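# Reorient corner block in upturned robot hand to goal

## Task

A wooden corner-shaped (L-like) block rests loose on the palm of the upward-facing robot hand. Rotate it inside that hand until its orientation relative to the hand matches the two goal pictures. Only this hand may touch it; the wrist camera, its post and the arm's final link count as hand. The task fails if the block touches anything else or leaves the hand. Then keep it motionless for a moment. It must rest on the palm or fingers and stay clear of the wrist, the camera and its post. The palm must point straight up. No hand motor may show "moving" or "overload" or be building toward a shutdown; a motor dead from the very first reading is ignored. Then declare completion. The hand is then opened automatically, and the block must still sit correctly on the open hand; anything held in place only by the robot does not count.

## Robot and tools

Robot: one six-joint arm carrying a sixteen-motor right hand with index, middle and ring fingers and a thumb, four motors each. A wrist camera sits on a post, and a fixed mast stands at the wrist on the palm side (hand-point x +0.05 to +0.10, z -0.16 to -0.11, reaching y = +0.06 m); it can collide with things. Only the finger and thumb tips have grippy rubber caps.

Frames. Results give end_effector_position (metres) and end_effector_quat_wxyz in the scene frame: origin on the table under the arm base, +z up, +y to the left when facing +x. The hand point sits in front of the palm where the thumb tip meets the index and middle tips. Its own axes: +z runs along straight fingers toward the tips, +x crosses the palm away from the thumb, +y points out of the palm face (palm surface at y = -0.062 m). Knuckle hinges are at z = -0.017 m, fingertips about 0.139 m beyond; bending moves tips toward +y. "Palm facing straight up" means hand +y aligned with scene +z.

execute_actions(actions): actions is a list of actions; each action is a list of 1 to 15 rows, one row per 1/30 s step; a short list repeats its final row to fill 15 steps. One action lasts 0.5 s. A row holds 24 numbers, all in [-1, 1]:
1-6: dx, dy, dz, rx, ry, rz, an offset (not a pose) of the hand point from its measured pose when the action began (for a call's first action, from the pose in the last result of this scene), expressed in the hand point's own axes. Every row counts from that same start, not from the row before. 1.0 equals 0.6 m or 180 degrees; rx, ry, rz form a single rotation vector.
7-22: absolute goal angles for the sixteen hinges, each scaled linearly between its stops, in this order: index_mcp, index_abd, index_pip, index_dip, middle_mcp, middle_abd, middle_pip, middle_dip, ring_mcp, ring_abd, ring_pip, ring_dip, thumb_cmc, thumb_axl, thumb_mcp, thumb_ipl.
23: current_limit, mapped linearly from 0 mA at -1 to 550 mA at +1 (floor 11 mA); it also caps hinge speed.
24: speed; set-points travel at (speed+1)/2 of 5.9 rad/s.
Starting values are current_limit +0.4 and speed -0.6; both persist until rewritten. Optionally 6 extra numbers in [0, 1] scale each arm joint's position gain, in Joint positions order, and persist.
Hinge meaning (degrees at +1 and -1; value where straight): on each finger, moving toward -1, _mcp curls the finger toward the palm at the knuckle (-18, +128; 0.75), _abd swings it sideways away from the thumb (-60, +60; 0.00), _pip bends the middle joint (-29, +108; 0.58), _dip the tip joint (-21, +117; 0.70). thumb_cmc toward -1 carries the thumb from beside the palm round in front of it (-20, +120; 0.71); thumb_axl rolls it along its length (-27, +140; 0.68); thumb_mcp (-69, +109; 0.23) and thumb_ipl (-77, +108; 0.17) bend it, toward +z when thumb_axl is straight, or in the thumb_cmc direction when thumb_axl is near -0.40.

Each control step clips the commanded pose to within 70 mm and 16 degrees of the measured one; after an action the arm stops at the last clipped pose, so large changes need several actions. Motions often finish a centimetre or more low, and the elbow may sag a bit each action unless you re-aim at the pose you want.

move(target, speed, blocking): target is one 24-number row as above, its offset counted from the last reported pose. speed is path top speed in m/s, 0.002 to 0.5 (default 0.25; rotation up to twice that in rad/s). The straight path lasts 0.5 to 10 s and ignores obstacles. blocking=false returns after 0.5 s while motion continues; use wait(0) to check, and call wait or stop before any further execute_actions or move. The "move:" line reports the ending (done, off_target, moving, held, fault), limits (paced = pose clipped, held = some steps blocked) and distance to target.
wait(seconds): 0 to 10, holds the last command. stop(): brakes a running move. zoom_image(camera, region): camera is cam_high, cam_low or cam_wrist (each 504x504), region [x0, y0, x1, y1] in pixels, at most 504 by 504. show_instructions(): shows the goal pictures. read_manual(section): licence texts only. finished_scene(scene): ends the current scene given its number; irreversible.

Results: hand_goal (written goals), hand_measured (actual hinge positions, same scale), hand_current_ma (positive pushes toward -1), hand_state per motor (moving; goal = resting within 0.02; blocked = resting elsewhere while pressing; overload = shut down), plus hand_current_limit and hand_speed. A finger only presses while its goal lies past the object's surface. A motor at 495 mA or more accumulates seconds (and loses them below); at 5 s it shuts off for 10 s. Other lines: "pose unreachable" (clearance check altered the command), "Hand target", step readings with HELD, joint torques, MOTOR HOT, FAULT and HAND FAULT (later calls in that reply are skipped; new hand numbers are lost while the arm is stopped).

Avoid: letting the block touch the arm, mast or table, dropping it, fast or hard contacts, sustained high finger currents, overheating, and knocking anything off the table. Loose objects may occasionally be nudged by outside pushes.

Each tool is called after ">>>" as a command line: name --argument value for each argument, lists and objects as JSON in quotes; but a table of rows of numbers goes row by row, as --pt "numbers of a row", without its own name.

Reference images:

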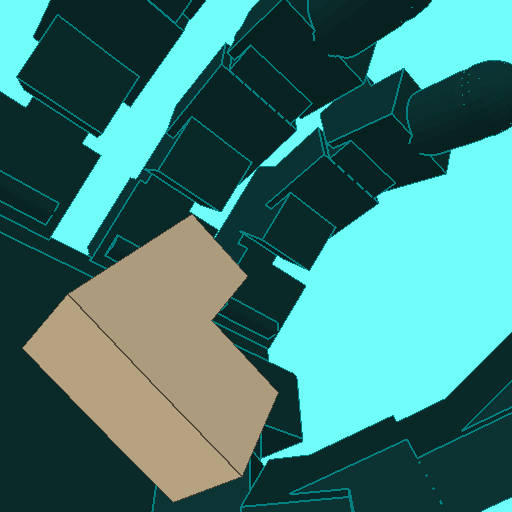

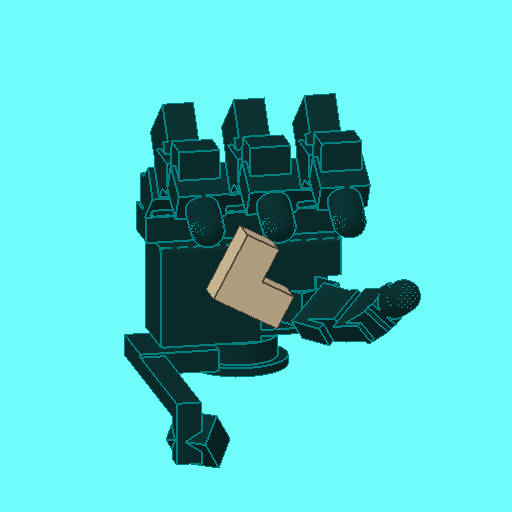

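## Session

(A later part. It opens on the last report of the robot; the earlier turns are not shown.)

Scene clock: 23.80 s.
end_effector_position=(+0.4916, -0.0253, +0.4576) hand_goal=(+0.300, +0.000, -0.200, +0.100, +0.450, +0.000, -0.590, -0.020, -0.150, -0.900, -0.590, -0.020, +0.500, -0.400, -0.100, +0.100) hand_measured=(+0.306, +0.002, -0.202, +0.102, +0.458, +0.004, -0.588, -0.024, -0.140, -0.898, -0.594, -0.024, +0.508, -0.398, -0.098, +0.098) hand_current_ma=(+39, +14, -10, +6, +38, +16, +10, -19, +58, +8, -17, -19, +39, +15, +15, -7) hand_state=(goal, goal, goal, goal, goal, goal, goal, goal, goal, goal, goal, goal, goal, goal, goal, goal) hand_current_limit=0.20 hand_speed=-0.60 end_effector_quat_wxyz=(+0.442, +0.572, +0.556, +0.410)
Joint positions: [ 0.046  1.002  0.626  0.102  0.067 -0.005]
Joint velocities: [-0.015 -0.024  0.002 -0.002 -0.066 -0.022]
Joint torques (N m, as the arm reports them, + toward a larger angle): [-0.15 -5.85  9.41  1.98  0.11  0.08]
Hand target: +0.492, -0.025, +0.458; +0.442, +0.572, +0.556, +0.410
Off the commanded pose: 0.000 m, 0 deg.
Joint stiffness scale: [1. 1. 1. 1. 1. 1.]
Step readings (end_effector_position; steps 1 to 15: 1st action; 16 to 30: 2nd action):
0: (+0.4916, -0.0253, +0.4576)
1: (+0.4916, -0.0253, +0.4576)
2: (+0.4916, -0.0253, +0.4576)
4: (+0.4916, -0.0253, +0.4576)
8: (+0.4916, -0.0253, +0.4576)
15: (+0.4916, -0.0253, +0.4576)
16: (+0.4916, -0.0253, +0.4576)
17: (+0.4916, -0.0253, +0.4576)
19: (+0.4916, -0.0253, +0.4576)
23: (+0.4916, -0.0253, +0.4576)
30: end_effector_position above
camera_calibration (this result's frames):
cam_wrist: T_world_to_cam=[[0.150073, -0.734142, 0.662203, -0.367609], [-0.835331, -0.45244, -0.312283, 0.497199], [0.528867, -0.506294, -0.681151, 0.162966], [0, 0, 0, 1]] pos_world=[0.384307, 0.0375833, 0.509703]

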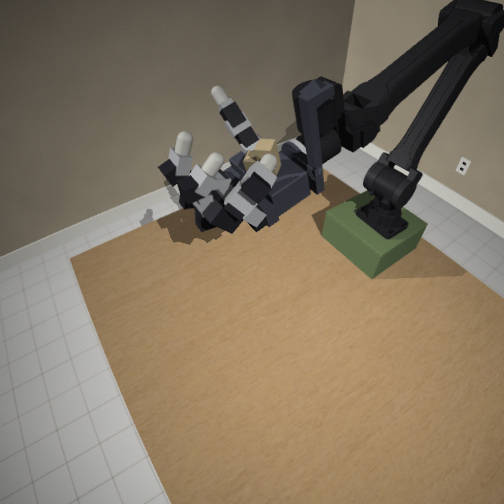

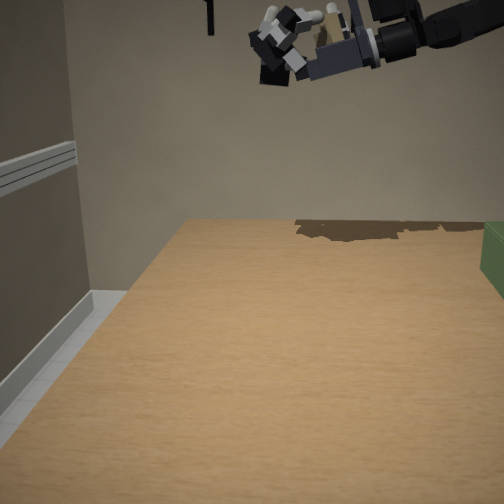

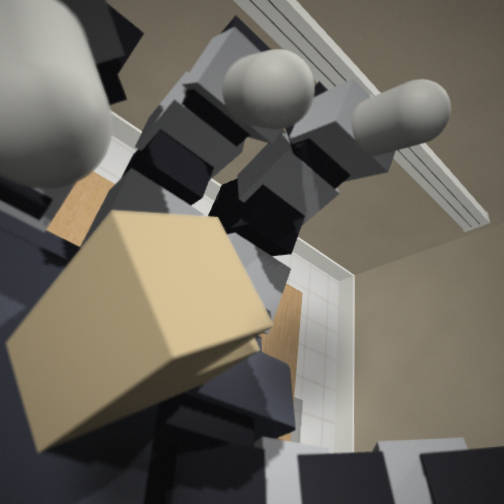

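>>> move --target '[0,0.08,0,-0.11,0,0,0.55,0,0.2,0.3,0.3,-0.4,-0.3,0.41,0.55,0,0.2,0.3,0.5,-0.4,-0.1,0.1,0.2,-0.3]' --speed 0.1

>>> execute_actions --actions '[[[0,0,0,0,0,0,0.55,0,0.2,0.3,-0.3,-0.4,-0.3,0.41,0.55,0,0.2,0.3,0.5,-0.4,-0.1,0.1,0.2,-0.5,1,1,1,1,1,1]],[[0,0,0,0,0,0,0.55,0,0.2,0.3,-0.3,-0.4,-0.3,0.41,0.55,0,0.2,0.3,0.5,-0.4,-0.1,0.1,0.2,-0.5]]]'

>>> zoom_image --camera "cam_high" --region '[150, 40, 330, 220]'

Scene clock: 29.07 s.
end_effector_position=(+0.5050, -0.0233, +0.4936) hand_goal=(+0.550, +0.000, +0.200, +0.300, +0.300, -0.400, -0.300, +0.410, +0.550, +0.000, +0.200, +0.300, +0.500, -0.400, -0.100, +0.100) hand_measured=(+0.560, +0.002, +0.200, +0.298, +0.318, -0.398, -0.302, +0.406, +0.558, -0.004, +0.200, +0.298, +0.508, -0.398, -0.098, +0.098) hand_current_ma=(+52, +14, +1, -12, +100, +11, -12, -16, +51, -16, +0, -12, +40, +15, +15, -7) hand_state=(goal, goal, goal, goal, goal, goal, goal, goal, goal, goal, goal, goal, goal, goal, goal, goal) hand_current_limit=0.20 hand_speed=-0.30 end_effector_quat_wxyz=(+0.523, +0.499, +0.483, +0.494)
Joint positions: [ 0.046  1.172  0.611  0.6    0.063 -0.016]
Joint velocities: [-0.005 -0.015 -0.007  0.012  0.007  0.007]
Joint torques (N m, as the arm reports them, + toward a larger angle): [-0.5  -7.46  9.65  3.27 -0.07 -0.04]
Hand target: +0.505, -0.026, +0.504; +0.535, +0.489, +0.476, +0.499
Off the commanded pose: 0.010 m, 2 deg.
Joint stiffness scale: [1. 1. 1. 1. 1. 1.]
move: done
camera_calibration (this result's frames):
cam_wrist: T_world_to_cam=[[-0.0572815, -0.73054, 0.680463, -0.296231], [-0.696965, -0.458744, -0.551175, 0.568379], [0.714814, -0.505831, -0.482883, -0.0104042], [0, 0, 0, 1]] pos_world=[0.386609, 0.0390693, 0.509826]

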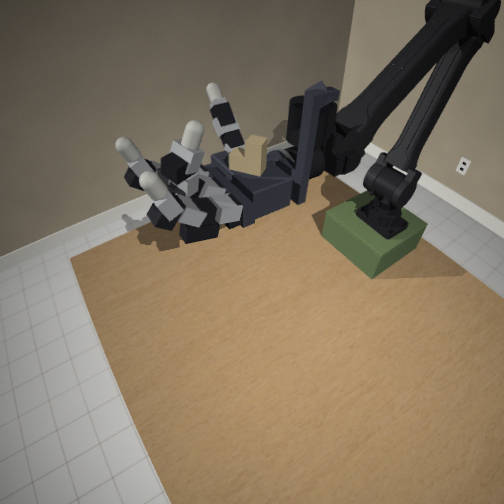

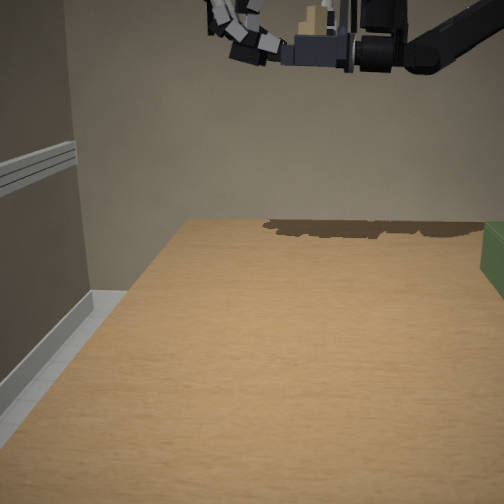

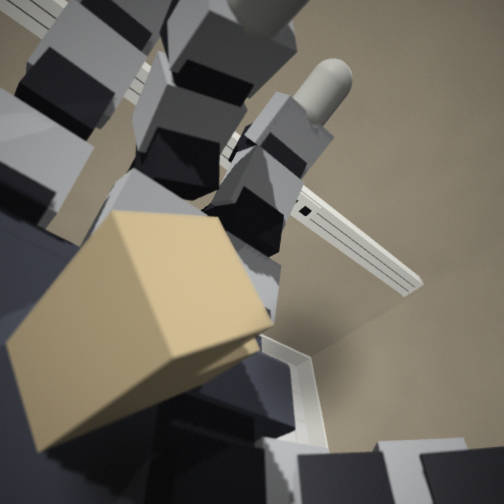

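Scene clock: 30.07 s.
end_effector_position=(+0.5050, -0.0233, +0.4936) hand_goal=(+0.550, +0.000, +0.200, +0.300, -0.300, -0.400, -0.300, +0.410, +0.550, +0.000, +0.200, +0.300, +0.500, -0.400, -0.100, +0.100) hand_measured=(+0.560, +0.002, +0.200, +0.298, -0.296, -0.398, -0.302, +0.406, +0.558, -0.004, +0.200, +0.298, +0.508, -0.398, -0.098, +0.098) hand_current_ma=(+52, +14, +1, -12, +6, +8, -12, -16, +51, -16, +0, -12, +40, +15, +15, -7) hand_state=(goal, goal, goal, goal, moving, goal, goal, goal, goal, goal, goal, goal, goal, goal, goal, goal) hand_current_limit=0.20 hand_speed=-0.50 end_effector_quat_wxyz=(+0.523, +0.499, +0.483, +0.494)
Joint positions: [ 0.046  1.172  0.611  0.6    0.063 -0.016]
Joint velocities: [-0.005  0.005  0.007 -0.022  0.007  0.037]
Joint torques (N m, as the arm reports them, + toward a larger angle): [-0.01 -7.35  8.66  2.03  0.07  0.06]
Hand target: +0.505, -0.023, +0.494; +0.523, +0.499, +0.483, +0.494
Off the commanded pose: 0.000 m, 0 deg.
Joint stiffness scale: [1. 1. 1. 1. 1. 1.]
Step readings (end_effector_position; steps 1 to 15: 1st action; 16 to 30: 2nd action):
0: (+0.5050, -0.0233, +0.4936)
1: (+0.5050, -0.0233, +0.4936)
2: (+0.5050, -0.0233, +0.4936)
4: (+0.5050, -0.0233, +0.4936)
8: (+0.5050, -0.0233, +0.4936)
15: (+0.5050, -0.0233, +0.4936)
16: (+0.5050, -0.0233, +0.4936)
17: (+0.5050, -0.0233, +0.4936)
19: (+0.5050, -0.0233, +0.4936)
23: (+0.5050, -0.0233, +0.4936)
30: end_effector_position above
camera_calibration (this result's frames):
cam_wrist: T_world_to_cam=[[-0.0572815, -0.73054, 0.680463, -0.296231], [-0.696965, -0.458744, -0.551175, 0.568379], [0.714814, -0.505831, -0.482883, -0.0104042], [0, 0, 0, 1]] pos_world=[0.386609, 0.0390693, 0.509826]

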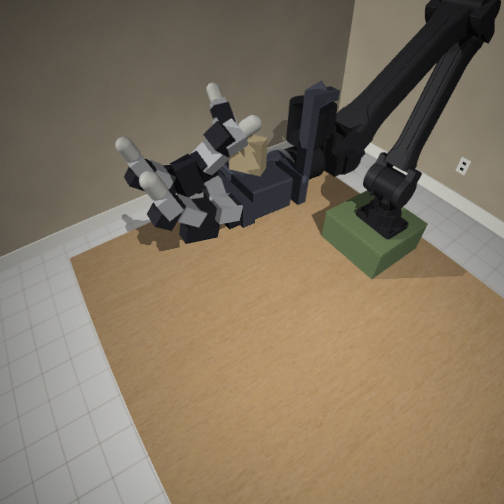

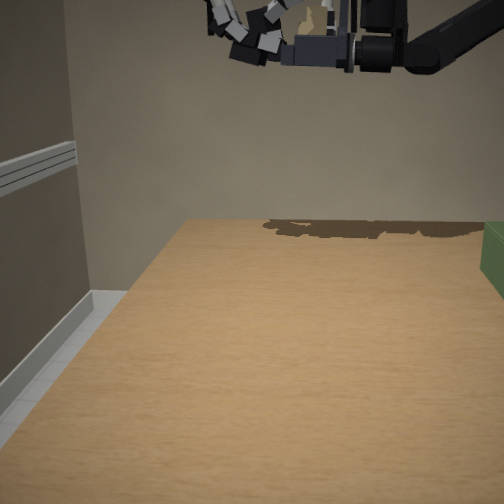

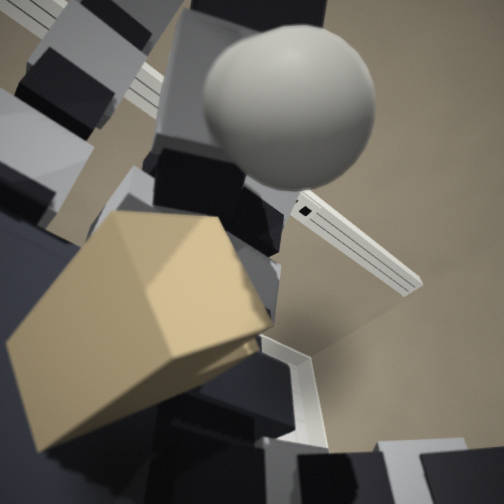

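Region (150, 40, 330, 220) of cam_high's 504x504 image, scaled by 2.800, with more detail than that image has.

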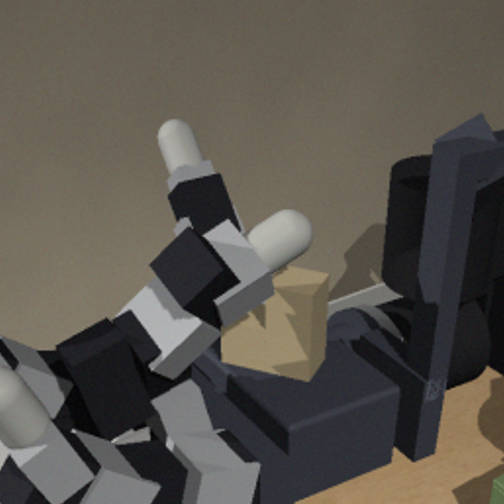

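>>> execute_actions --actions '[[[0,0,0,0,0,0,0.55,0,0.2,0.3,-0.3,-0.4,-0.45,0.25,0.55,0,0.2,0.3,0.5,-0.4,-0.1,0.1,0,-0.7]],[[0,0,0,0,0,0,0.55,0,0.2,0.3,-0.3,-0.4,-0.45,0.25,0.55,0,0.2,0.3,0.5,-0.4,-0.1,0.1,0,-0.7]]]'

>>> zoom_image --camera "cam_high" --region '[170, 60, 310, 200]'

Scene clock: 32.00 s.
end_effector_position=(+0.5050, -0.0233, +0.4936) hand_goal=(+0.550, +0.000, +0.200, +0.300, -0.300, -0.400, -0.450, +0.250, +0.550, +0.000, +0.200, +0.300, +0.500, -0.400, -0.100, +0.100) hand_measured=(+0.560, +0.002, +0.200, +0.298, -0.292, -0.398, -0.432, +0.272, +0.558, -0.004, +0.200, +0.298, +0.508, -0.398, -0.098, +0.098) hand_current_ma=(+52, +14, +1, -12, +38, +8, +92, +111, +51, -16, +0, -12, +40, +15, +15, -7) hand_state=(goal, goal, goal, goal, goal, goal, goal, blocked, goal, goal, goal, goal, goal, goal, goal, goal) hand_current_limit=0.00 hand_speed=-0.70 end_effector_quat_wxyz=(+0.523, +0.499, +0.483, +0.494)
Joint positions: [ 0.046  1.172  0.611  0.6    0.063 -0.016]
Joint velocities: [ 0.015  0.005  0.007 -0.017  0.022 -0.022]
Joint torques (N m, as the arm reports them, + toward a larger angle): [-0.1  -7.49  8.67  2.05  0.06  0.06]
Hand target: +0.505, -0.023, +0.494; +0.523, +0.499, +0.483, +0.494
Off the commanded pose: 0.000 m, 0 deg.
Joint stiffness scale: [1. 1. 1. 1. 1. 1.]
Step readings (end_effector_position; steps 1 to 15: 1st action; 16 to 30: 2nd action):
0: (+0.5050, -0.0233, +0.4936)
1: (+0.5050, -0.0233, +0.4936)
2: (+0.5050, -0.0233, +0.4936)
4: (+0.5050, -0.0233, +0.4936)
8: (+0.5050, -0.0233, +0.4936)
15: (+0.5050, -0.0233, +0.4936)
16: (+0.5050, -0.0233, +0.4936)
17: (+0.5050, -0.0233, +0.4936)
19: (+0.5050, -0.0233, +0.4936)
23: (+0.5050, -0.0233, +0.4936)
30: end_effector_position above
camera_calibration (this result's frames):
cam_wrist: T_world_to_cam=[[-0.0572815, -0.73054, 0.680463, -0.296231], [-0.696965, -0.458744, -0.551175, 0.568379], [0.714814, -0.505831, -0.482883, -0.0104042], [0, 0, 0, 1]] pos_world=[0.386609, 0.0390693, 0.509826]

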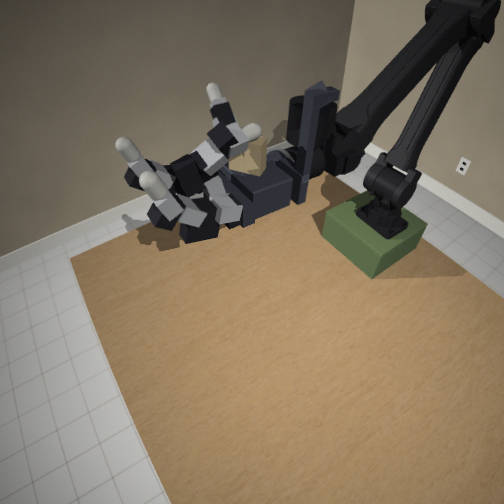

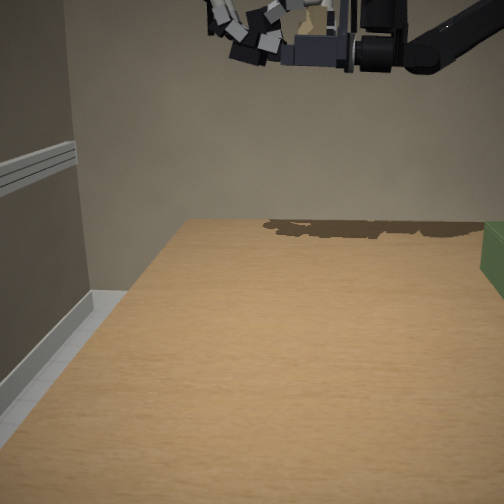

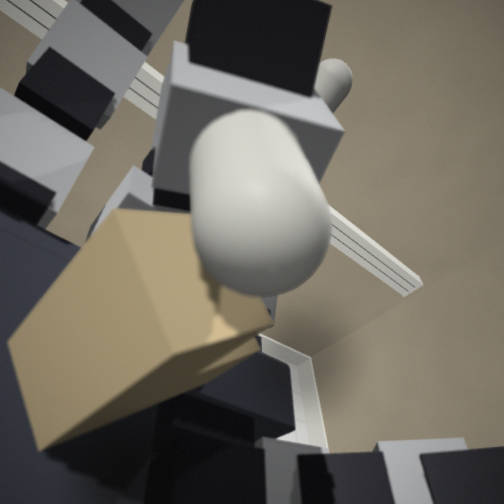

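Region (170, 60, 310, 200) of cam_high's 504x504 image, scaled by 3.600, with more detail than that image has.

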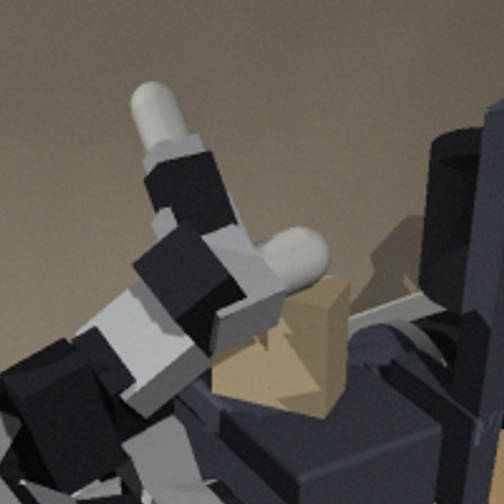

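>>> execute_actions --actions '[[[0,0,0,0,0,0,0.55,0,0.2,0.3,-0.15,-0.4,-0.6,0.15,0.55,0,0.2,0.3,0.5,-0.4,-0.1,0.1,0,-0.75]],[[0,0,0,0,0,0,0.55,0,0.2,0.3,-0.15,-0.4,-0.6,0.15,0.55,0,0.2,0.3,0.5,-0.4,-0.1,0.1,0,-0.75]]]'

>>> zoom_image --camera "cam_high" --region '[170, 60, 310, 200]'

Scene clock: 33.33 s.
end_effector_position=(+0.5050, -0.0233, +0.4936) hand_goal=(+0.550, +0.000, +0.200, +0.300, -0.150, -0.400, -0.600, +0.150, +0.550, +0.000, +0.200, +0.300, +0.500, -0.400, -0.100, +0.100) hand_measured=(+0.560, +0.002, +0.200, +0.298, -0.142, -0.398, -0.508, +0.174, +0.558, -0.004, +0.200, +0.298, +0.508, -0.398, -0.098, +0.098) hand_current_ma=(+52, +14, +1, -12, +47, +8, +275, +123, +51, -16, +0, -12, +40, +15, +15, -7) hand_state=(goal, goal, goal, goal, goal, goal, blocked, blocked, goal, goal, goal, goal, goal, goal, goal, goal) hand_current_limit=0.00 hand_speed=-0.75 end_effector_quat_wxyz=(+0.523, +0.499, +0.483, +0.494)
Joint positions: [ 0.046  1.172  0.611  0.6    0.063 -0.016]
Joint velocities: [-0.005 -0.015 -0.007 -0.002  0.066  0.007]
Joint torques (N m, as the arm reports them, + toward a larger angle): [ 0.09 -7.5   8.73  1.99  0.07  0.08]
Hand target: +0.505, -0.023, +0.494; +0.523, +0.499, +0.483, +0.494
Off the commanded pose: 0.000 m, 0 deg.
Joint stiffness scale: [1. 1. 1. 1. 1. 1.]
Step readings (end_effector_position; steps 1 to 15: 1st action; 16 to 30: 2nd action):
0: (+0.5050, -0.0233, +0.4936)
1: (+0.5050, -0.0233, +0.4936)
2: (+0.5050, -0.0233, +0.4936)
4: (+0.5050, -0.0233, +0.4936)
8: (+0.5050, -0.0233, +0.4936)
15: (+0.5050, -0.0233, +0.4936)
16: (+0.5050, -0.0233, +0.4936)
17: (+0.5050, -0.0233, +0.4936)
19: (+0.5050, -0.0233, +0.4936)
23: (+0.5050, -0.0233, +0.4936)
30: end_effector_position above
camera_calibration (this result's frames):
cam_wrist: T_world_to_cam=[[-0.0572815, -0.73054, 0.680463, -0.296231], [-0.696965, -0.458744, -0.551175, 0.568379], [0.714814, -0.505831, -0.482883, -0.0104042], [0, 0, 0, 1]] pos_world=[0.386609, 0.0390693, 0.509826]

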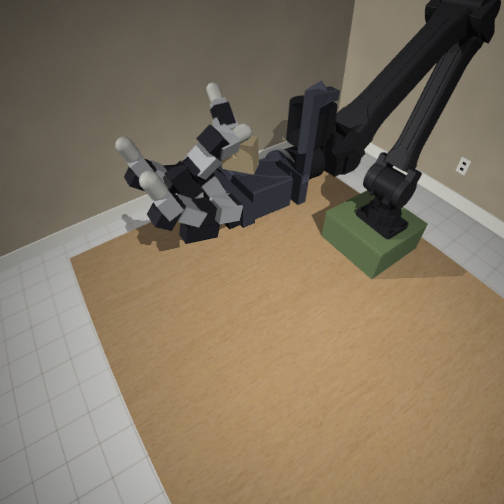

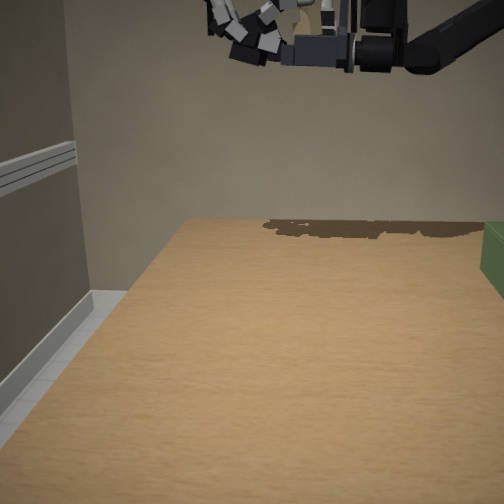

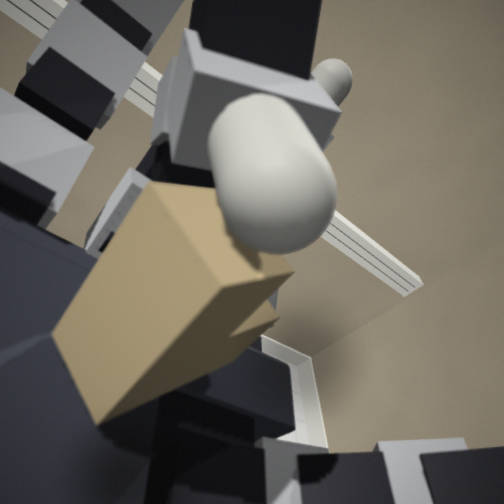

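Region (170, 60, 310, 200) of cam_high's 504x504 image, scaled by 3.600, with more detail than that image has.

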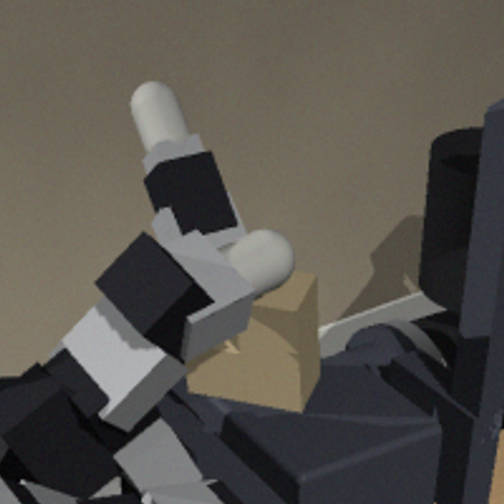

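>>> execute_actions --actions '[[[0,0,0,0,0,0,0.55,0,0.2,0.3,0.0,-0.4,-0.72,0.1,0.55,0,0.2,0.3,0.5,-0.4,-0.1,0.1,0,-0.75]],[[0,0,0,0,0,0,0.55,0,0.2,0.3,0.0,-0.4,-0.72,0.1,0.55,0,0.2,0.3,0.5,-0.4,-0.1,0.1,0,-0.75]]]'

>>> zoom_image --camera "cam_high" --region '[170, 60, 310, 200]'

>>> zoom_image --camera "cam_low" --region '[230, 0, 370, 80]'

Scene clock: 34.77 s.
end_effector_position=(+0.5050, -0.0233, +0.4936) hand_goal=(+0.550, +0.000, +0.200, +0.300, +0.000, -0.400, -0.720, +0.100, +0.550, +0.000, +0.200, +0.300, +0.500, -0.400, -0.100, +0.100) hand_measured=(+0.560, +0.002, +0.200, +0.298, +0.012, -0.398, -0.562, +0.124, +0.558, -0.004, +0.200, +0.298, +0.508, -0.398, -0.098, +0.098) hand_current_ma=(+52, +14, +1, -12, +60, +8, +275, +124, +51, -16, +0, -12, +40, +15, +15, -7) hand_state=(goal, goal, goal, goal, goal, goal, blocked, blocked, goal, goal, goal, goal, goal, goal, goal, goal) hand_current_limit=0.00 hand_speed=-0.75 end_effector_quat_wxyz=(+0.523, +0.499, +0.483, +0.494)
Joint positions: [ 0.046  1.172  0.611  0.6    0.063 -0.016]
Joint velocities: [-0.005  0.005  0.002 -0.002 -0.007  0.022]
Joint torques (N m, as the arm reports them, + toward a larger angle): [-0.34 -7.35  8.73  2.07  0.06  0.07]
Hand target: +0.505, -0.023, +0.494; +0.523, +0.499, +0.483, +0.494
Off the commanded pose: 0.000 m, 0 deg.
Joint stiffness scale: [1. 1. 1. 1. 1. 1.]
Step readings (end_effector_position; steps 1 to 15: 1st action; 16 to 30: 2nd action):
0: (+0.5050, -0.0233, +0.4936)
1: (+0.5050, -0.0233, +0.4936)
2: (+0.5050, -0.0233, +0.4936)
4: (+0.5050, -0.0233, +0.4936)
8: (+0.5050, -0.0233, +0.4936)
15: (+0.5050, -0.0233, +0.4936)
16: (+0.5050, -0.0233, +0.4936)
17: (+0.5050, -0.0233, +0.4936)
19: (+0.5050, -0.0233, +0.4936)
23: (+0.5050, -0.0233, +0.4936)
30: end_effector_position above
camera_calibration (this result's frames):
cam_wrist: T_world_to_cam=[[-0.0572815, -0.73054, 0.680463, -0.296231], [-0.696965, -0.458744, -0.551175, 0.568379], [0.714814, -0.505831, -0.482883, -0.0104042], [0, 0, 0, 1]] pos_world=[0.386609, 0.0390693, 0.509826]

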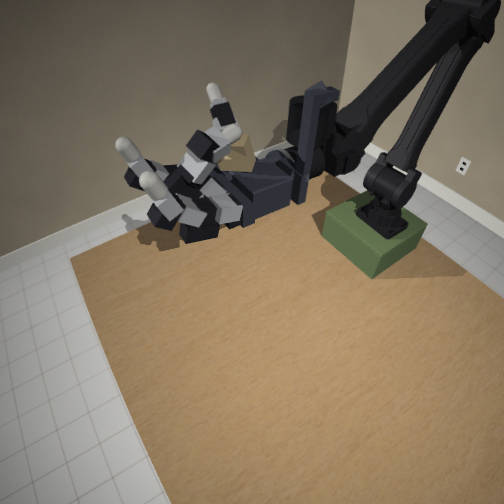

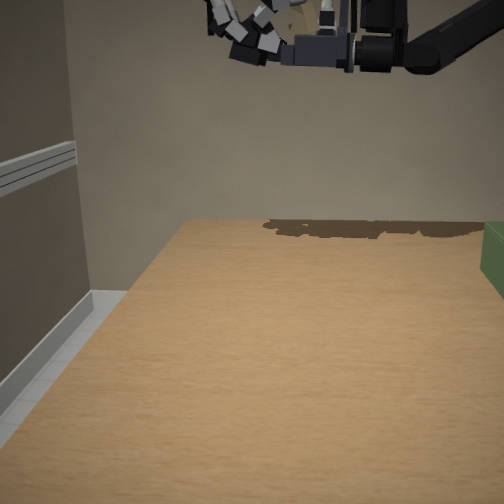

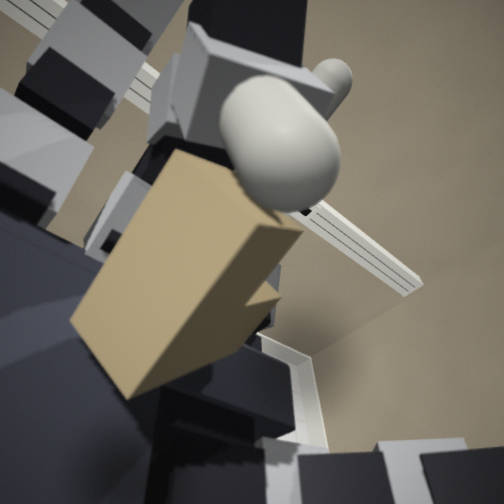

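Region (170, 60, 310, 200) of cam_high's 504x504 image, scaled by 3.600, with more detail than that image has.

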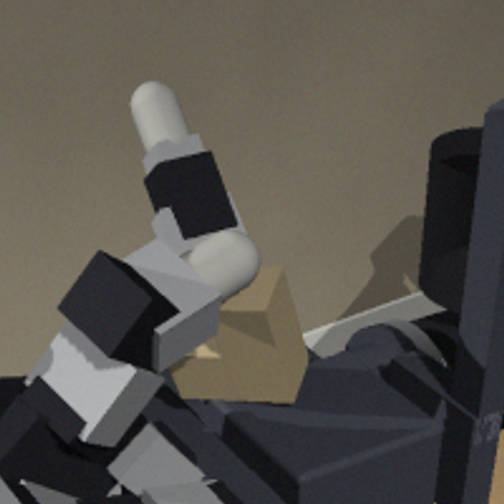

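Region (230, 0, 370, 80) of cam_low's 504x504 image, scaled by 3.600, with more detail than that image has; it fills the top 288 rows of this view, and the rest is white.

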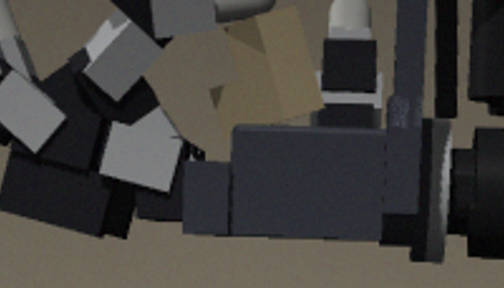

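It's tipping toward the fingers. Continue.

>>> execute_actions --actions '[[[0,0,0,0,0,0,0.55,0,0.2,0.3,0.15,-0.4,-0.8,0.05,0.55,0,0.2,0.3,0.5,-0.4,-0.1,0.1,0,-0.75]],[[0,0,0,0,0,0,0.55,0,0.2,0.3,0.15,-0.4,-0.8,0.05,0.55,0,0.2,0.3,0.5,-0.4,-0.1,0.1,0,-0.75]]]'

>>> zoom_image --camera "cam_high" --region '[170, 60, 310, 200]'

>>> zoom_image --camera "cam_low" --region '[230, 0, 370, 80]'

Scene clock: 36.10 s.
end_effector_position=(+0.5050, -0.0233, +0.4936) hand_goal=(+0.550, +0.000, +0.200, +0.300, +0.150, -0.400, -0.800, +0.050, +0.550, +0.000, +0.200, +0.300, +0.500, -0.400, -0.100, +0.100) hand_measured=(+0.560, +0.002, +0.200, +0.298, +0.164, -0.398, -0.632, +0.072, +0.558, -0.004, +0.200, +0.298, +0.508, -0.398, -0.098, +0.098) hand_current_ma=(+52, +14, +1, -12, +77, +7, +275, +109, +51, -16, +0, -12, +40, +15, +15, -7) hand_state=(goal, goal, goal, goal, goal, goal, blocked, blocked, goal, goal, goal, goal, goal, goal, goal, goal) hand_current_limit=0.00 hand_speed=-0.75 end_effector_quat_wxyz=(+0.523, +0.499, +0.483, +0.494)
Joint positions: [ 0.046  1.172  0.611  0.6    0.063 -0.016]
Joint velocities: [-0.005  0.005  0.002 -0.002  0.007 -0.066]
Joint torques (N m, as the arm reports them, + toward a larger angle): [ 0.07 -7.91  8.8   2.06  0.06  0.06]
Hand target: +0.505, -0.023, +0.494; +0.523, +0.499, +0.483, +0.494
Off the commanded pose: 0.000 m, 0 deg.
Joint stiffness scale: [1. 1. 1. 1. 1. 1.]
Step readings (end_effector_position; steps 1 to 15: 1st action; 16 to 30: 2nd action):
0: (+0.5050, -0.0233, +0.4936)
1: (+0.5050, -0.0233, +0.4936)
2: (+0.5050, -0.0233, +0.4936)
4: (+0.5050, -0.0233, +0.4936)
8: (+0.5050, -0.0233, +0.4936)
15: (+0.5050, -0.0233, +0.4936)
16: (+0.5050, -0.0233, +0.4936)
17: (+0.5050, -0.0233, +0.4936)
19: (+0.5050, -0.0233, +0.4936)
23: (+0.5050, -0.0233, +0.4936)
30: end_effector_position above
camera_calibration (this result's frames):
cam_wrist: T_world_to_cam=[[-0.0572815, -0.73054, 0.680463, -0.296231], [-0.696965, -0.458744, -0.551175, 0.568379], [0.714814, -0.505831, -0.482883, -0.0104042], [0, 0, 0, 1]] pos_world=[0.386609, 0.0390693, 0.509826]

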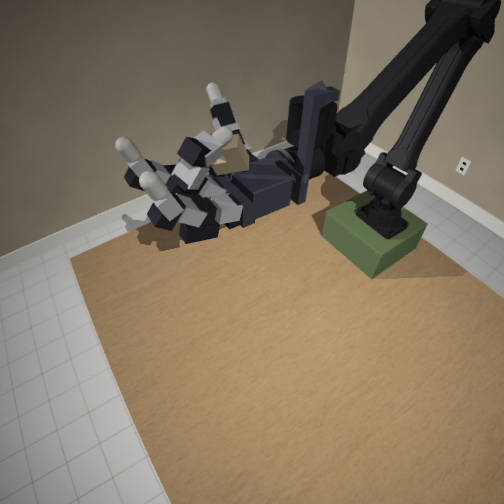

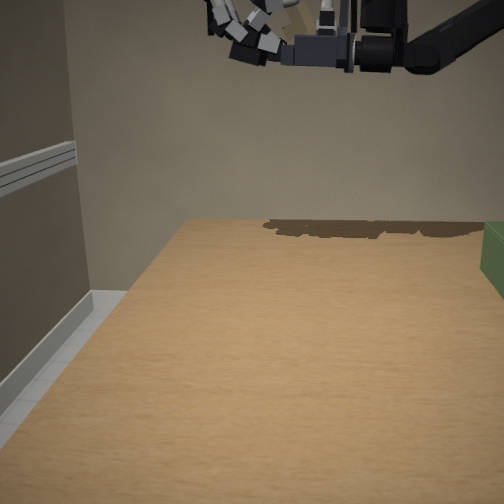

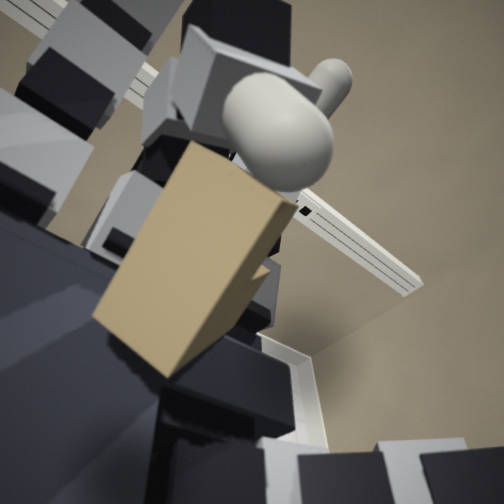

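Region (170, 60, 310, 200) of cam_high's 504x504 image, scaled by 3.600, with more detail than that image has.

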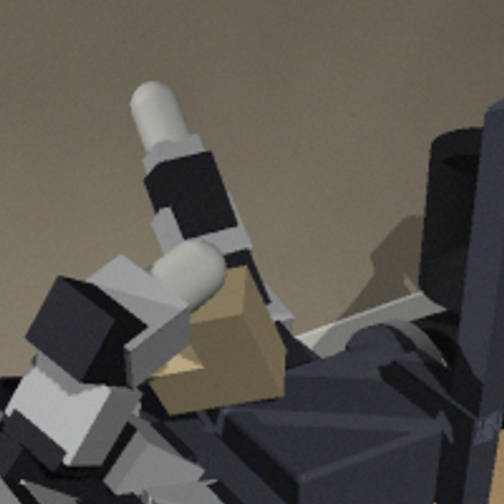

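Region (230, 0, 370, 80) of cam_low's 504x504 image, scaled by 3.600, with more detail than that image has; it fills the top 288 rows of this view, and the rest is white.

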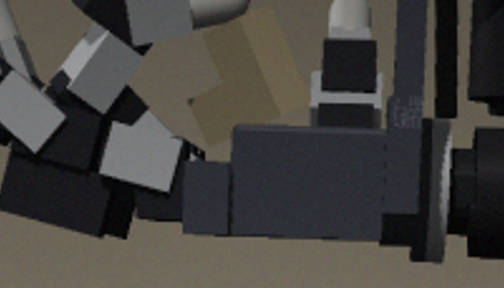

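>>> execute_actions --actions '[[[0,0,0,0,0,0,0.55,0,0.2,0.3,0.0,-0.4,-0.62,0.1,0.55,0,0.2,0.3,0.5,-0.4,-0.1,0.1,0,-0.7]],[[0,0,0,0,0,0,0.55,0,0.2,0.3,-0.1,-0.4,-0.5,0.2,0.55,0,0.2,0.3,0.5,-0.4,-0.1,0.1,0,-0.7]],[[0,0,0,0,0,0,0.55,0,0.2,0.3,-0.1,-0.4,-0.35,0.35,0.55,0,0.2,0.3,0.5,-0.4,-0.1,0.1,0,-0.7]],[[0,0,0,0,0,0,0.55,0,0.2,0.3,0.3,0,0,0.35,0.55,0,0.2,0.3,0.5,-0.4,-0.1,0.1,0,-0.3]],[[0,0,0,0,0,0,0.55,0,0.2,0.3,0.55,0,0.2,0.3,0.55,0,0.2,0.3,0.5,-0.4,-0.1,0.1,0,-0.3]]]'

>>> zoom_image --camera "cam_high" --region '[170, 60, 310, 200]'

>>> zoom_image --camera "cam_low" --region '[230, 0, 370, 80]'

Scene clock: 39.77 s.
end_effector_position=(+0.5050, -0.0233, +0.4936) hand_goal=(+0.550, +0.000, +0.200, +0.300, +0.550, +0.000, +0.200, +0.300, +0.550, +0.000, +0.200, +0.300, +0.500, -0.400, -0.100, +0.100) hand_measured=(+0.560, +0.002, +0.200, +0.298, +0.560, -0.004, +0.200, +0.302, +0.558, -0.004, +0.200, +0.298, +0.508, -0.398, -0.098, +0.098) hand_current_ma=(+52, +14, +1, -12, +49, -16, -1, +14, +51, -16, +0, -12, +40, +15, +15, -7) hand_state=(goal, goal, goal, goal, goal, goal, goal, goal, goal, goal, goal, goal, goal, goal, goal, goal) hand_current_limit=0.00 hand_speed=-0.30 end_effector_quat_wxyz=(+0.523, +0.499, +0.483, +0.494)
Joint positions: [ 0.046  1.172  0.611  0.6    0.063 -0.016]
Joint velocities: [ 0.005 -0.005  0.002  0.002 -0.007 -0.022]
Joint torques (N m, as the arm reports them, + toward a larger angle): [-0.18 -7.79  8.69  2.12  0.06  0.06]
Hand target: +0.505, -0.023, +0.494; +0.523, +0.499, +0.483, +0.494
Off the commanded pose: 0.000 m, 0 deg.
Joint stiffness scale: [1. 1. 1. 1. 1. 1.]
Step readings (end_effector_position; steps 1 to 15: 1st action; 16 to 30: 2nd action; 31 to 45: 3rd action; 46 to 60: 4th action; 61 to 75: 5th action):
0: (+0.5050, -0.0233, +0.4936)
1: (+0.5050, -0.0233, +0.4936)
2: (+0.5050, -0.0233, +0.4936)
4: (+0.5050, -0.0233, +0.4936)
8: (+0.5050, -0.0233, +0.4936)
15: (+0.5050, -0.0233, +0.4936)
16: (+0.5050, -0.0233, +0.4936)
17: (+0.5050, -0.0233, +0.4936)
19: (+0.5050, -0.0233, +0.4936)
23: (+0.5050, -0.0233, +0.4936)
30: (+0.5050, -0.0233, +0.4936)
31: (+0.5050, -0.0233, +0.4936)
32: (+0.5050, -0.0233, +0.4936)
34: (+0.5050, -0.0233, +0.4936)
38: (+0.5050, -0.0233, +0.4936)
45: (+0.5050, -0.0233, +0.4936)
46: (+0.5050, -0.0233, +0.4936)
47: (+0.5050, -0.0233, +0.4936)
49: (+0.5050, -0.0233, +0.4936)
53: (+0.5050, -0.0233, +0.4936)
60: (+0.5050, -0.0233, +0.4936)
61: (+0.5050, -0.0233, +0.4936)
62: (+0.5050, -0.0233, +0.4936)
64: (+0.5050, -0.0233, +0.4936)
68: (+0.5050, -0.0233, +0.4936)
75: end_effector_position above
camera_calibration (this result's frames):
cam_wrist: T_world_to_cam=[[-0.0572815, -0.73054, 0.680463, -0.296231], [-0.696965, -0.458744, -0.551175, 0.568379], [0.714814, -0.505831, -0.482883, -0.0104042], [0, 0, 0, 1]] pos_world=[0.386609, 0.0390693, 0.509826]

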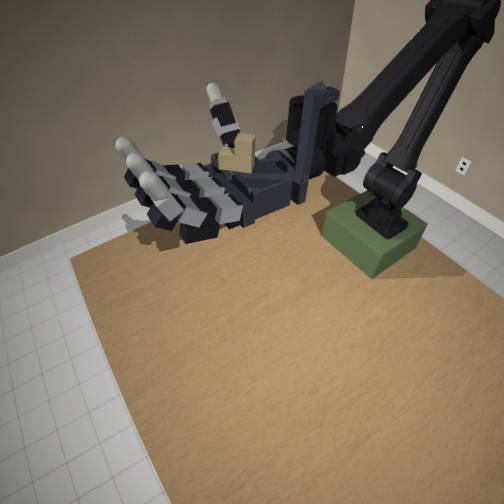

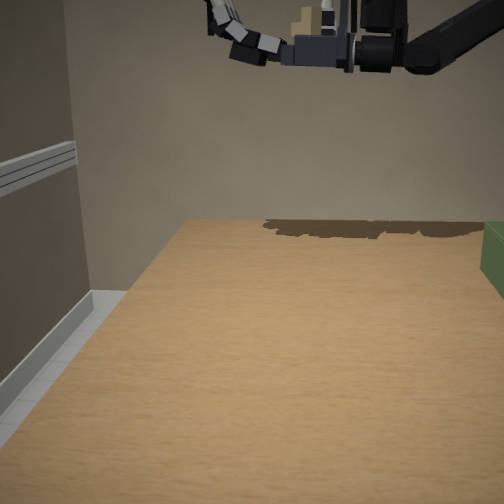

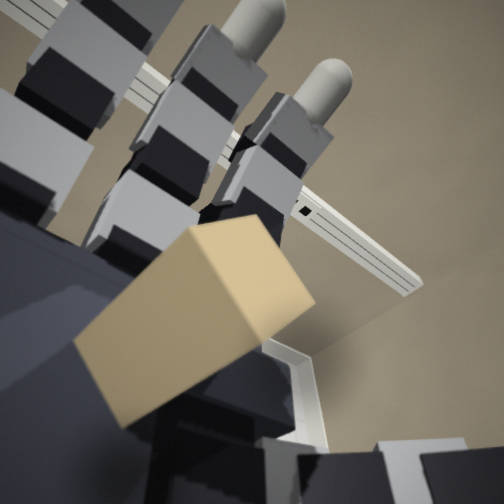

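Region (170, 60, 310, 200) of cam_high's 504x504 image, scaled by 3.600, with more detail than that image has.

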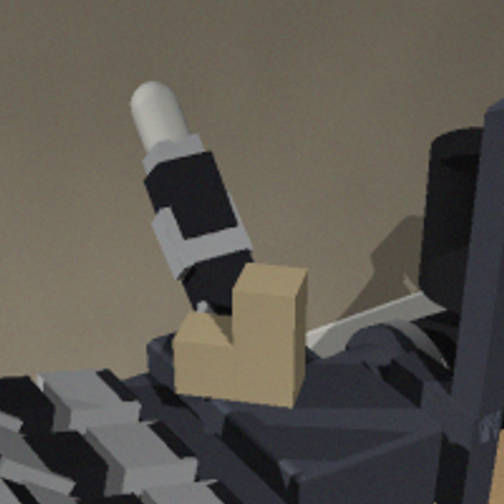

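Region (230, 0, 370, 80) of cam_low's 504x504 image, scaled by 3.600, with more detail than that image has; it fills the top 288 rows of this view, and the rest is white.

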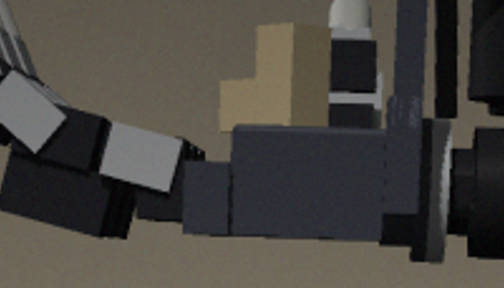

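>>> execute_actions --actions '[[[0,0,0,0,0,0,0.55,0,0.2,0.3,0.3,0,-0.3,0.41,0.55,0,0.2,0.3,0.6,-0.4,-0.2,0.0,0,-0.2]],[[0,0,0,0,0,0,0.55,0,0.2,0.3,-0.15,-0.2,-0.3,0.41,0.55,0,0.2,0.3,0.6,-0.4,-0.2,0.0,0,-0.4]],[[0,0,0,0,0,0,0.55,0,0.2,0.3,-0.15,-0.2,-0.47,0.23,0.55,0,0.2,0.3,0.6,-0.4,-0.2,0.0,0,-0.7]],[[0,0,0,0,0,0,0.55,0,0.2,0.3,-0.15,-0.2,-0.47,0.23,0.55,0,0.2,0.3,0.6,-0.4,-0.2,0.0,0,-0.7]]]'

>>> zoom_image --camera "cam_high" --region '[170, 60, 310, 200]'

Scene clock: 43.87 s.
end_effector_position=(+0.5050, -0.0233, +0.4936) hand_goal=(+0.550, +0.000, +0.200, +0.300, -0.150, -0.200, -0.470, +0.230, +0.550, +0.000, +0.200, +0.300, +0.600, -0.400, -0.200, +0.000) hand_measured=(+0.560, +0.002, +0.200, +0.298, -0.144, -0.198, -0.470, +0.232, +0.558, -0.004, +0.200, +0.298, +0.608, -0.398, -0.190, +0.004) hand_current_ma=(+52, +14, +1, -12, +36, +13, +2, +11, +51, -16, +0, -12, +38, +15, +65, +29) hand_state=(goal, goal, goal, goal, goal, goal, goal, goal, goal, goal, goal, goal, goal, goal, goal, goal) hand_current_limit=0.00 hand_speed=-0.70 end_effector_quat_wxyz=(+0.523, +0.499, +0.483, +0.494)
Joint positions: [ 0.046  1.172  0.611  0.6    0.063 -0.016]
Joint velocities: [ 0.005 -0.015 -0.007 -0.012  0.007  0.022]
Joint torques (N m, as the arm reports them, + toward a larger angle): [ 0.08 -7.61  8.65  1.99  0.08  0.07]
Hand target: +0.505, -0.023, +0.494; +0.523, +0.499, +0.483, +0.494
Off the commanded pose: 0.000 m, 0 deg.
Joint stiffness scale: [1. 1. 1. 1. 1. 1.]
Step readings (end_effector_position; steps 1 to 15: 1st action; 16 to 30: 2nd action; 31 to 45: 3rd action; 46 to 60: 4th action):
0: (+0.5050, -0.0233, +0.4936)
1: (+0.5050, -0.0233, +0.4936)
2: (+0.5050, -0.0233, +0.4936)
4: (+0.5050, -0.0233, +0.4936)
8: (+0.5050, -0.0233, +0.4936)
15: (+0.5050, -0.0233, +0.4936)
16: (+0.5050, -0.0233, +0.4936)
17: (+0.5050, -0.0233, +0.4936)
19: (+0.5050, -0.0233, +0.4936)
23: (+0.5050, -0.0233, +0.4936)
30: (+0.5050, -0.0233, +0.4936)
31: (+0.5050, -0.0233, +0.4936)
32: (+0.5050, -0.0233, +0.4936)
34: (+0.5050, -0.0233, +0.4936)
38: (+0.5050, -0.0233, +0.4936)
45: (+0.5050, -0.0233, +0.4936)
46: (+0.5050, -0.0233, +0.4936)
47: (+0.5050, -0.0233, +0.4936)
49: (+0.5050, -0.0233, +0.4936)
53: (+0.5050, -0.0233, +0.4936)
60: end_effector_position above
camera_calibration (this result's frames):
cam_wrist: T_world_to_cam=[[-0.0572815, -0.73054, 0.680463, -0.296231], [-0.696965, -0.458744, -0.551175, 0.568379], [0.714814, -0.505831, -0.482883, -0.0104042], [0, 0, 0, 1]] pos_world=[0.386609, 0.0390693, 0.509826]

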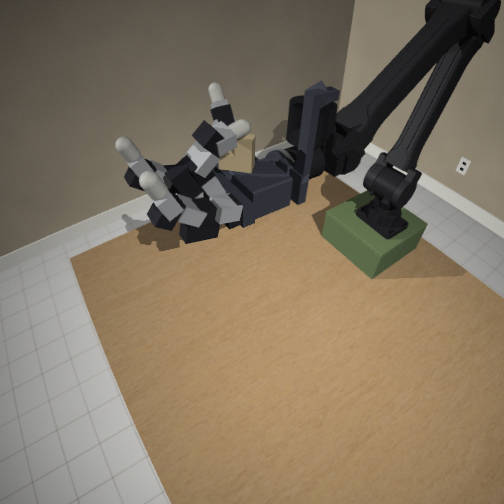

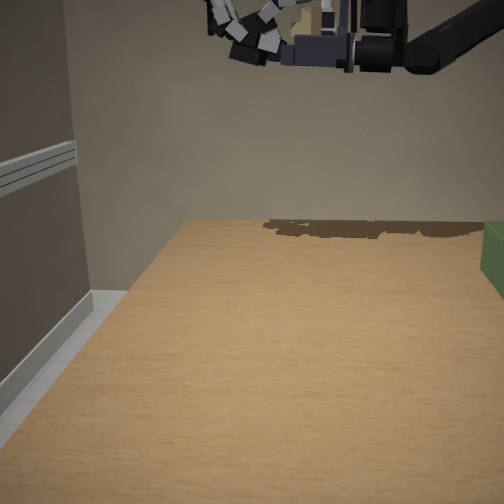

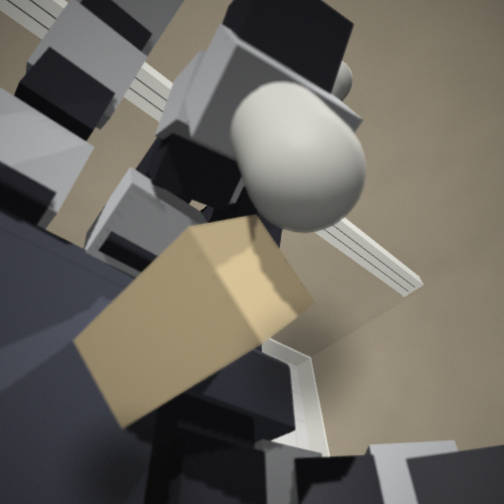

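Region (170, 60, 310, 200) of cam_high's 504x504 image, scaled by 3.600, with more detail than that image has.

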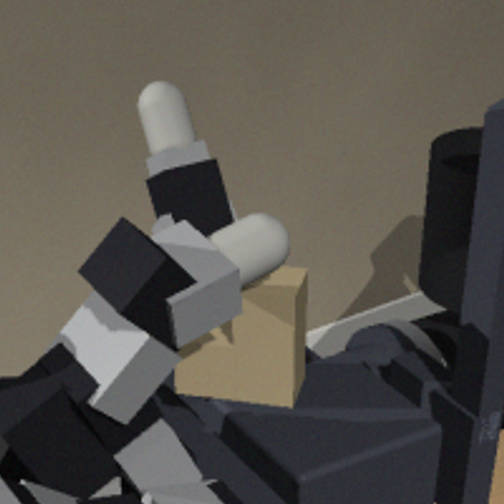

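>>> execute_actions --actions '[[[0,0,0,0,0,0,0.55,0,0.2,0.3,-0.24,-0.3,-0.55,0.15,0.55,0,0.2,0.3,0.6,-0.4,-0.2,0.0,0,-0.7]],[[0,0,0,0,0,0,0.55,0,0.2,0.3,-0.24,-0.3,-0.55,0.15,0.55,0,0.2,0.3,0.6,-0.4,-0.2,0.0,0,-0.7]]]'

>>> zoom_image --camera "cam_high" --region '[170, 60, 310, 200]'

Scene clock: 45.20 s.
end_effector_position=(+0.5050, -0.0233, +0.4936) hand_goal=(+0.550, +0.000, +0.200, +0.300, -0.240, -0.300, -0.550, +0.150, +0.550, +0.000, +0.200, +0.300, +0.600, -0.400, -0.200, +0.000) hand_measured=(+0.560, +0.002, +0.200, +0.298, -0.180, -0.292, -0.508, +0.188, +0.558, -0.004, +0.200, +0.298, +0.608, -0.398, -0.190, +0.004) hand_current_ma=(+52, +14, +1, -12, +275, +38, +211, +191, +51, -16, +0, -12, +39, +15, +65, +29) hand_state=(goal, goal, goal, goal, blocked, goal, blocked, blocked, goal, goal, goal, goal, goal, goal, goal, goal) hand_current_limit=0.00 hand_speed=-0.70 end_effector_quat_wxyz=(+0.523, +0.499, +0.483, +0.494)
Joint positions: [ 0.046  1.172  0.611  0.6    0.063 -0.016]
Joint velocities: [-0.005 -0.005 -0.017 -0.012  0.007  0.037]
Joint torques (N m, as the arm reports them, + toward a larger angle): [-0.19 -7.49  8.65  1.93  0.06  0.08]
Hand target: +0.505, -0.023, +0.494; +0.523, +0.499, +0.483, +0.494
Off the commanded pose: 0.000 m, 0 deg.
Joint stiffness scale: [1. 1. 1. 1. 1. 1.]
Step readings (end_effector_position; steps 1 to 15: 1st action; 16 to 30: 2nd action):
0: (+0.5050, -0.0233, +0.4936)
1: (+0.5050, -0.0233, +0.4936)
2: (+0.5050, -0.0233, +0.4936)
4: (+0.5050, -0.0233, +0.4936)
8: (+0.5050, -0.0233, +0.4936)
15: (+0.5050, -0.0233, +0.4936)
16: (+0.5050, -0.0233, +0.4936)
17: (+0.5050, -0.0233, +0.4936)
19: (+0.5050, -0.0233, +0.4936)
23: (+0.5050, -0.0233, +0.4936)
30: end_effector_position above
camera_calibration (this result's frames):
cam_wrist: T_world_to_cam=[[-0.0572815, -0.73054, 0.680463, -0.296231], [-0.696965, -0.458744, -0.551175, 0.568379], [0.714814, -0.505831, -0.482883, -0.0104042], [0, 0, 0, 1]] pos_world=[0.386609, 0.0390693, 0.509826]

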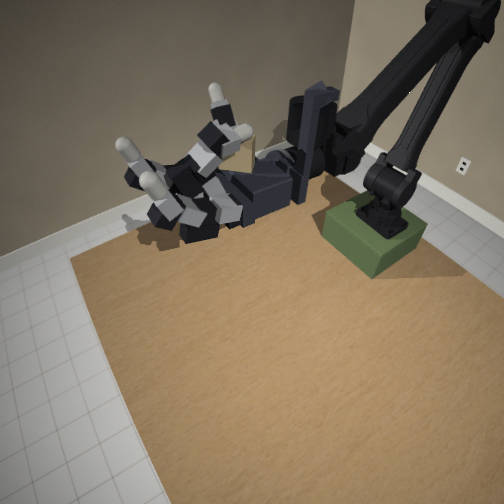

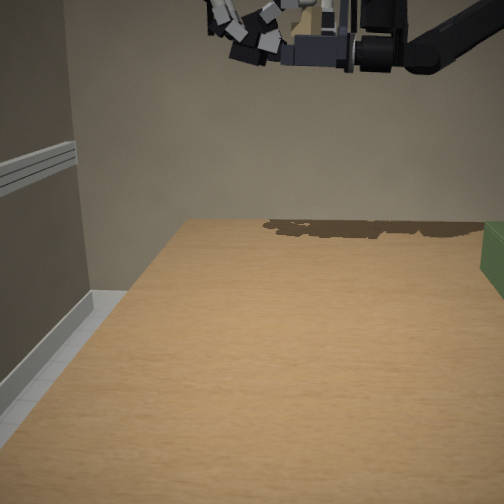

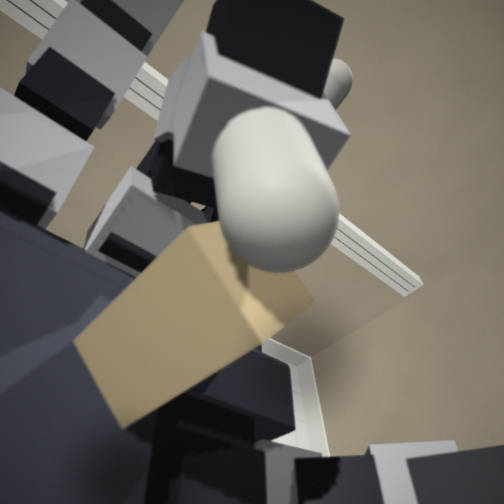

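Region (170, 60, 310, 200) of cam_high's 504x504 image, scaled by 3.600, with more detail than that image has.

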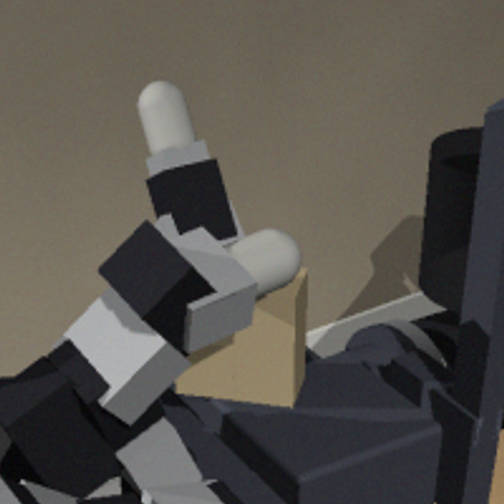

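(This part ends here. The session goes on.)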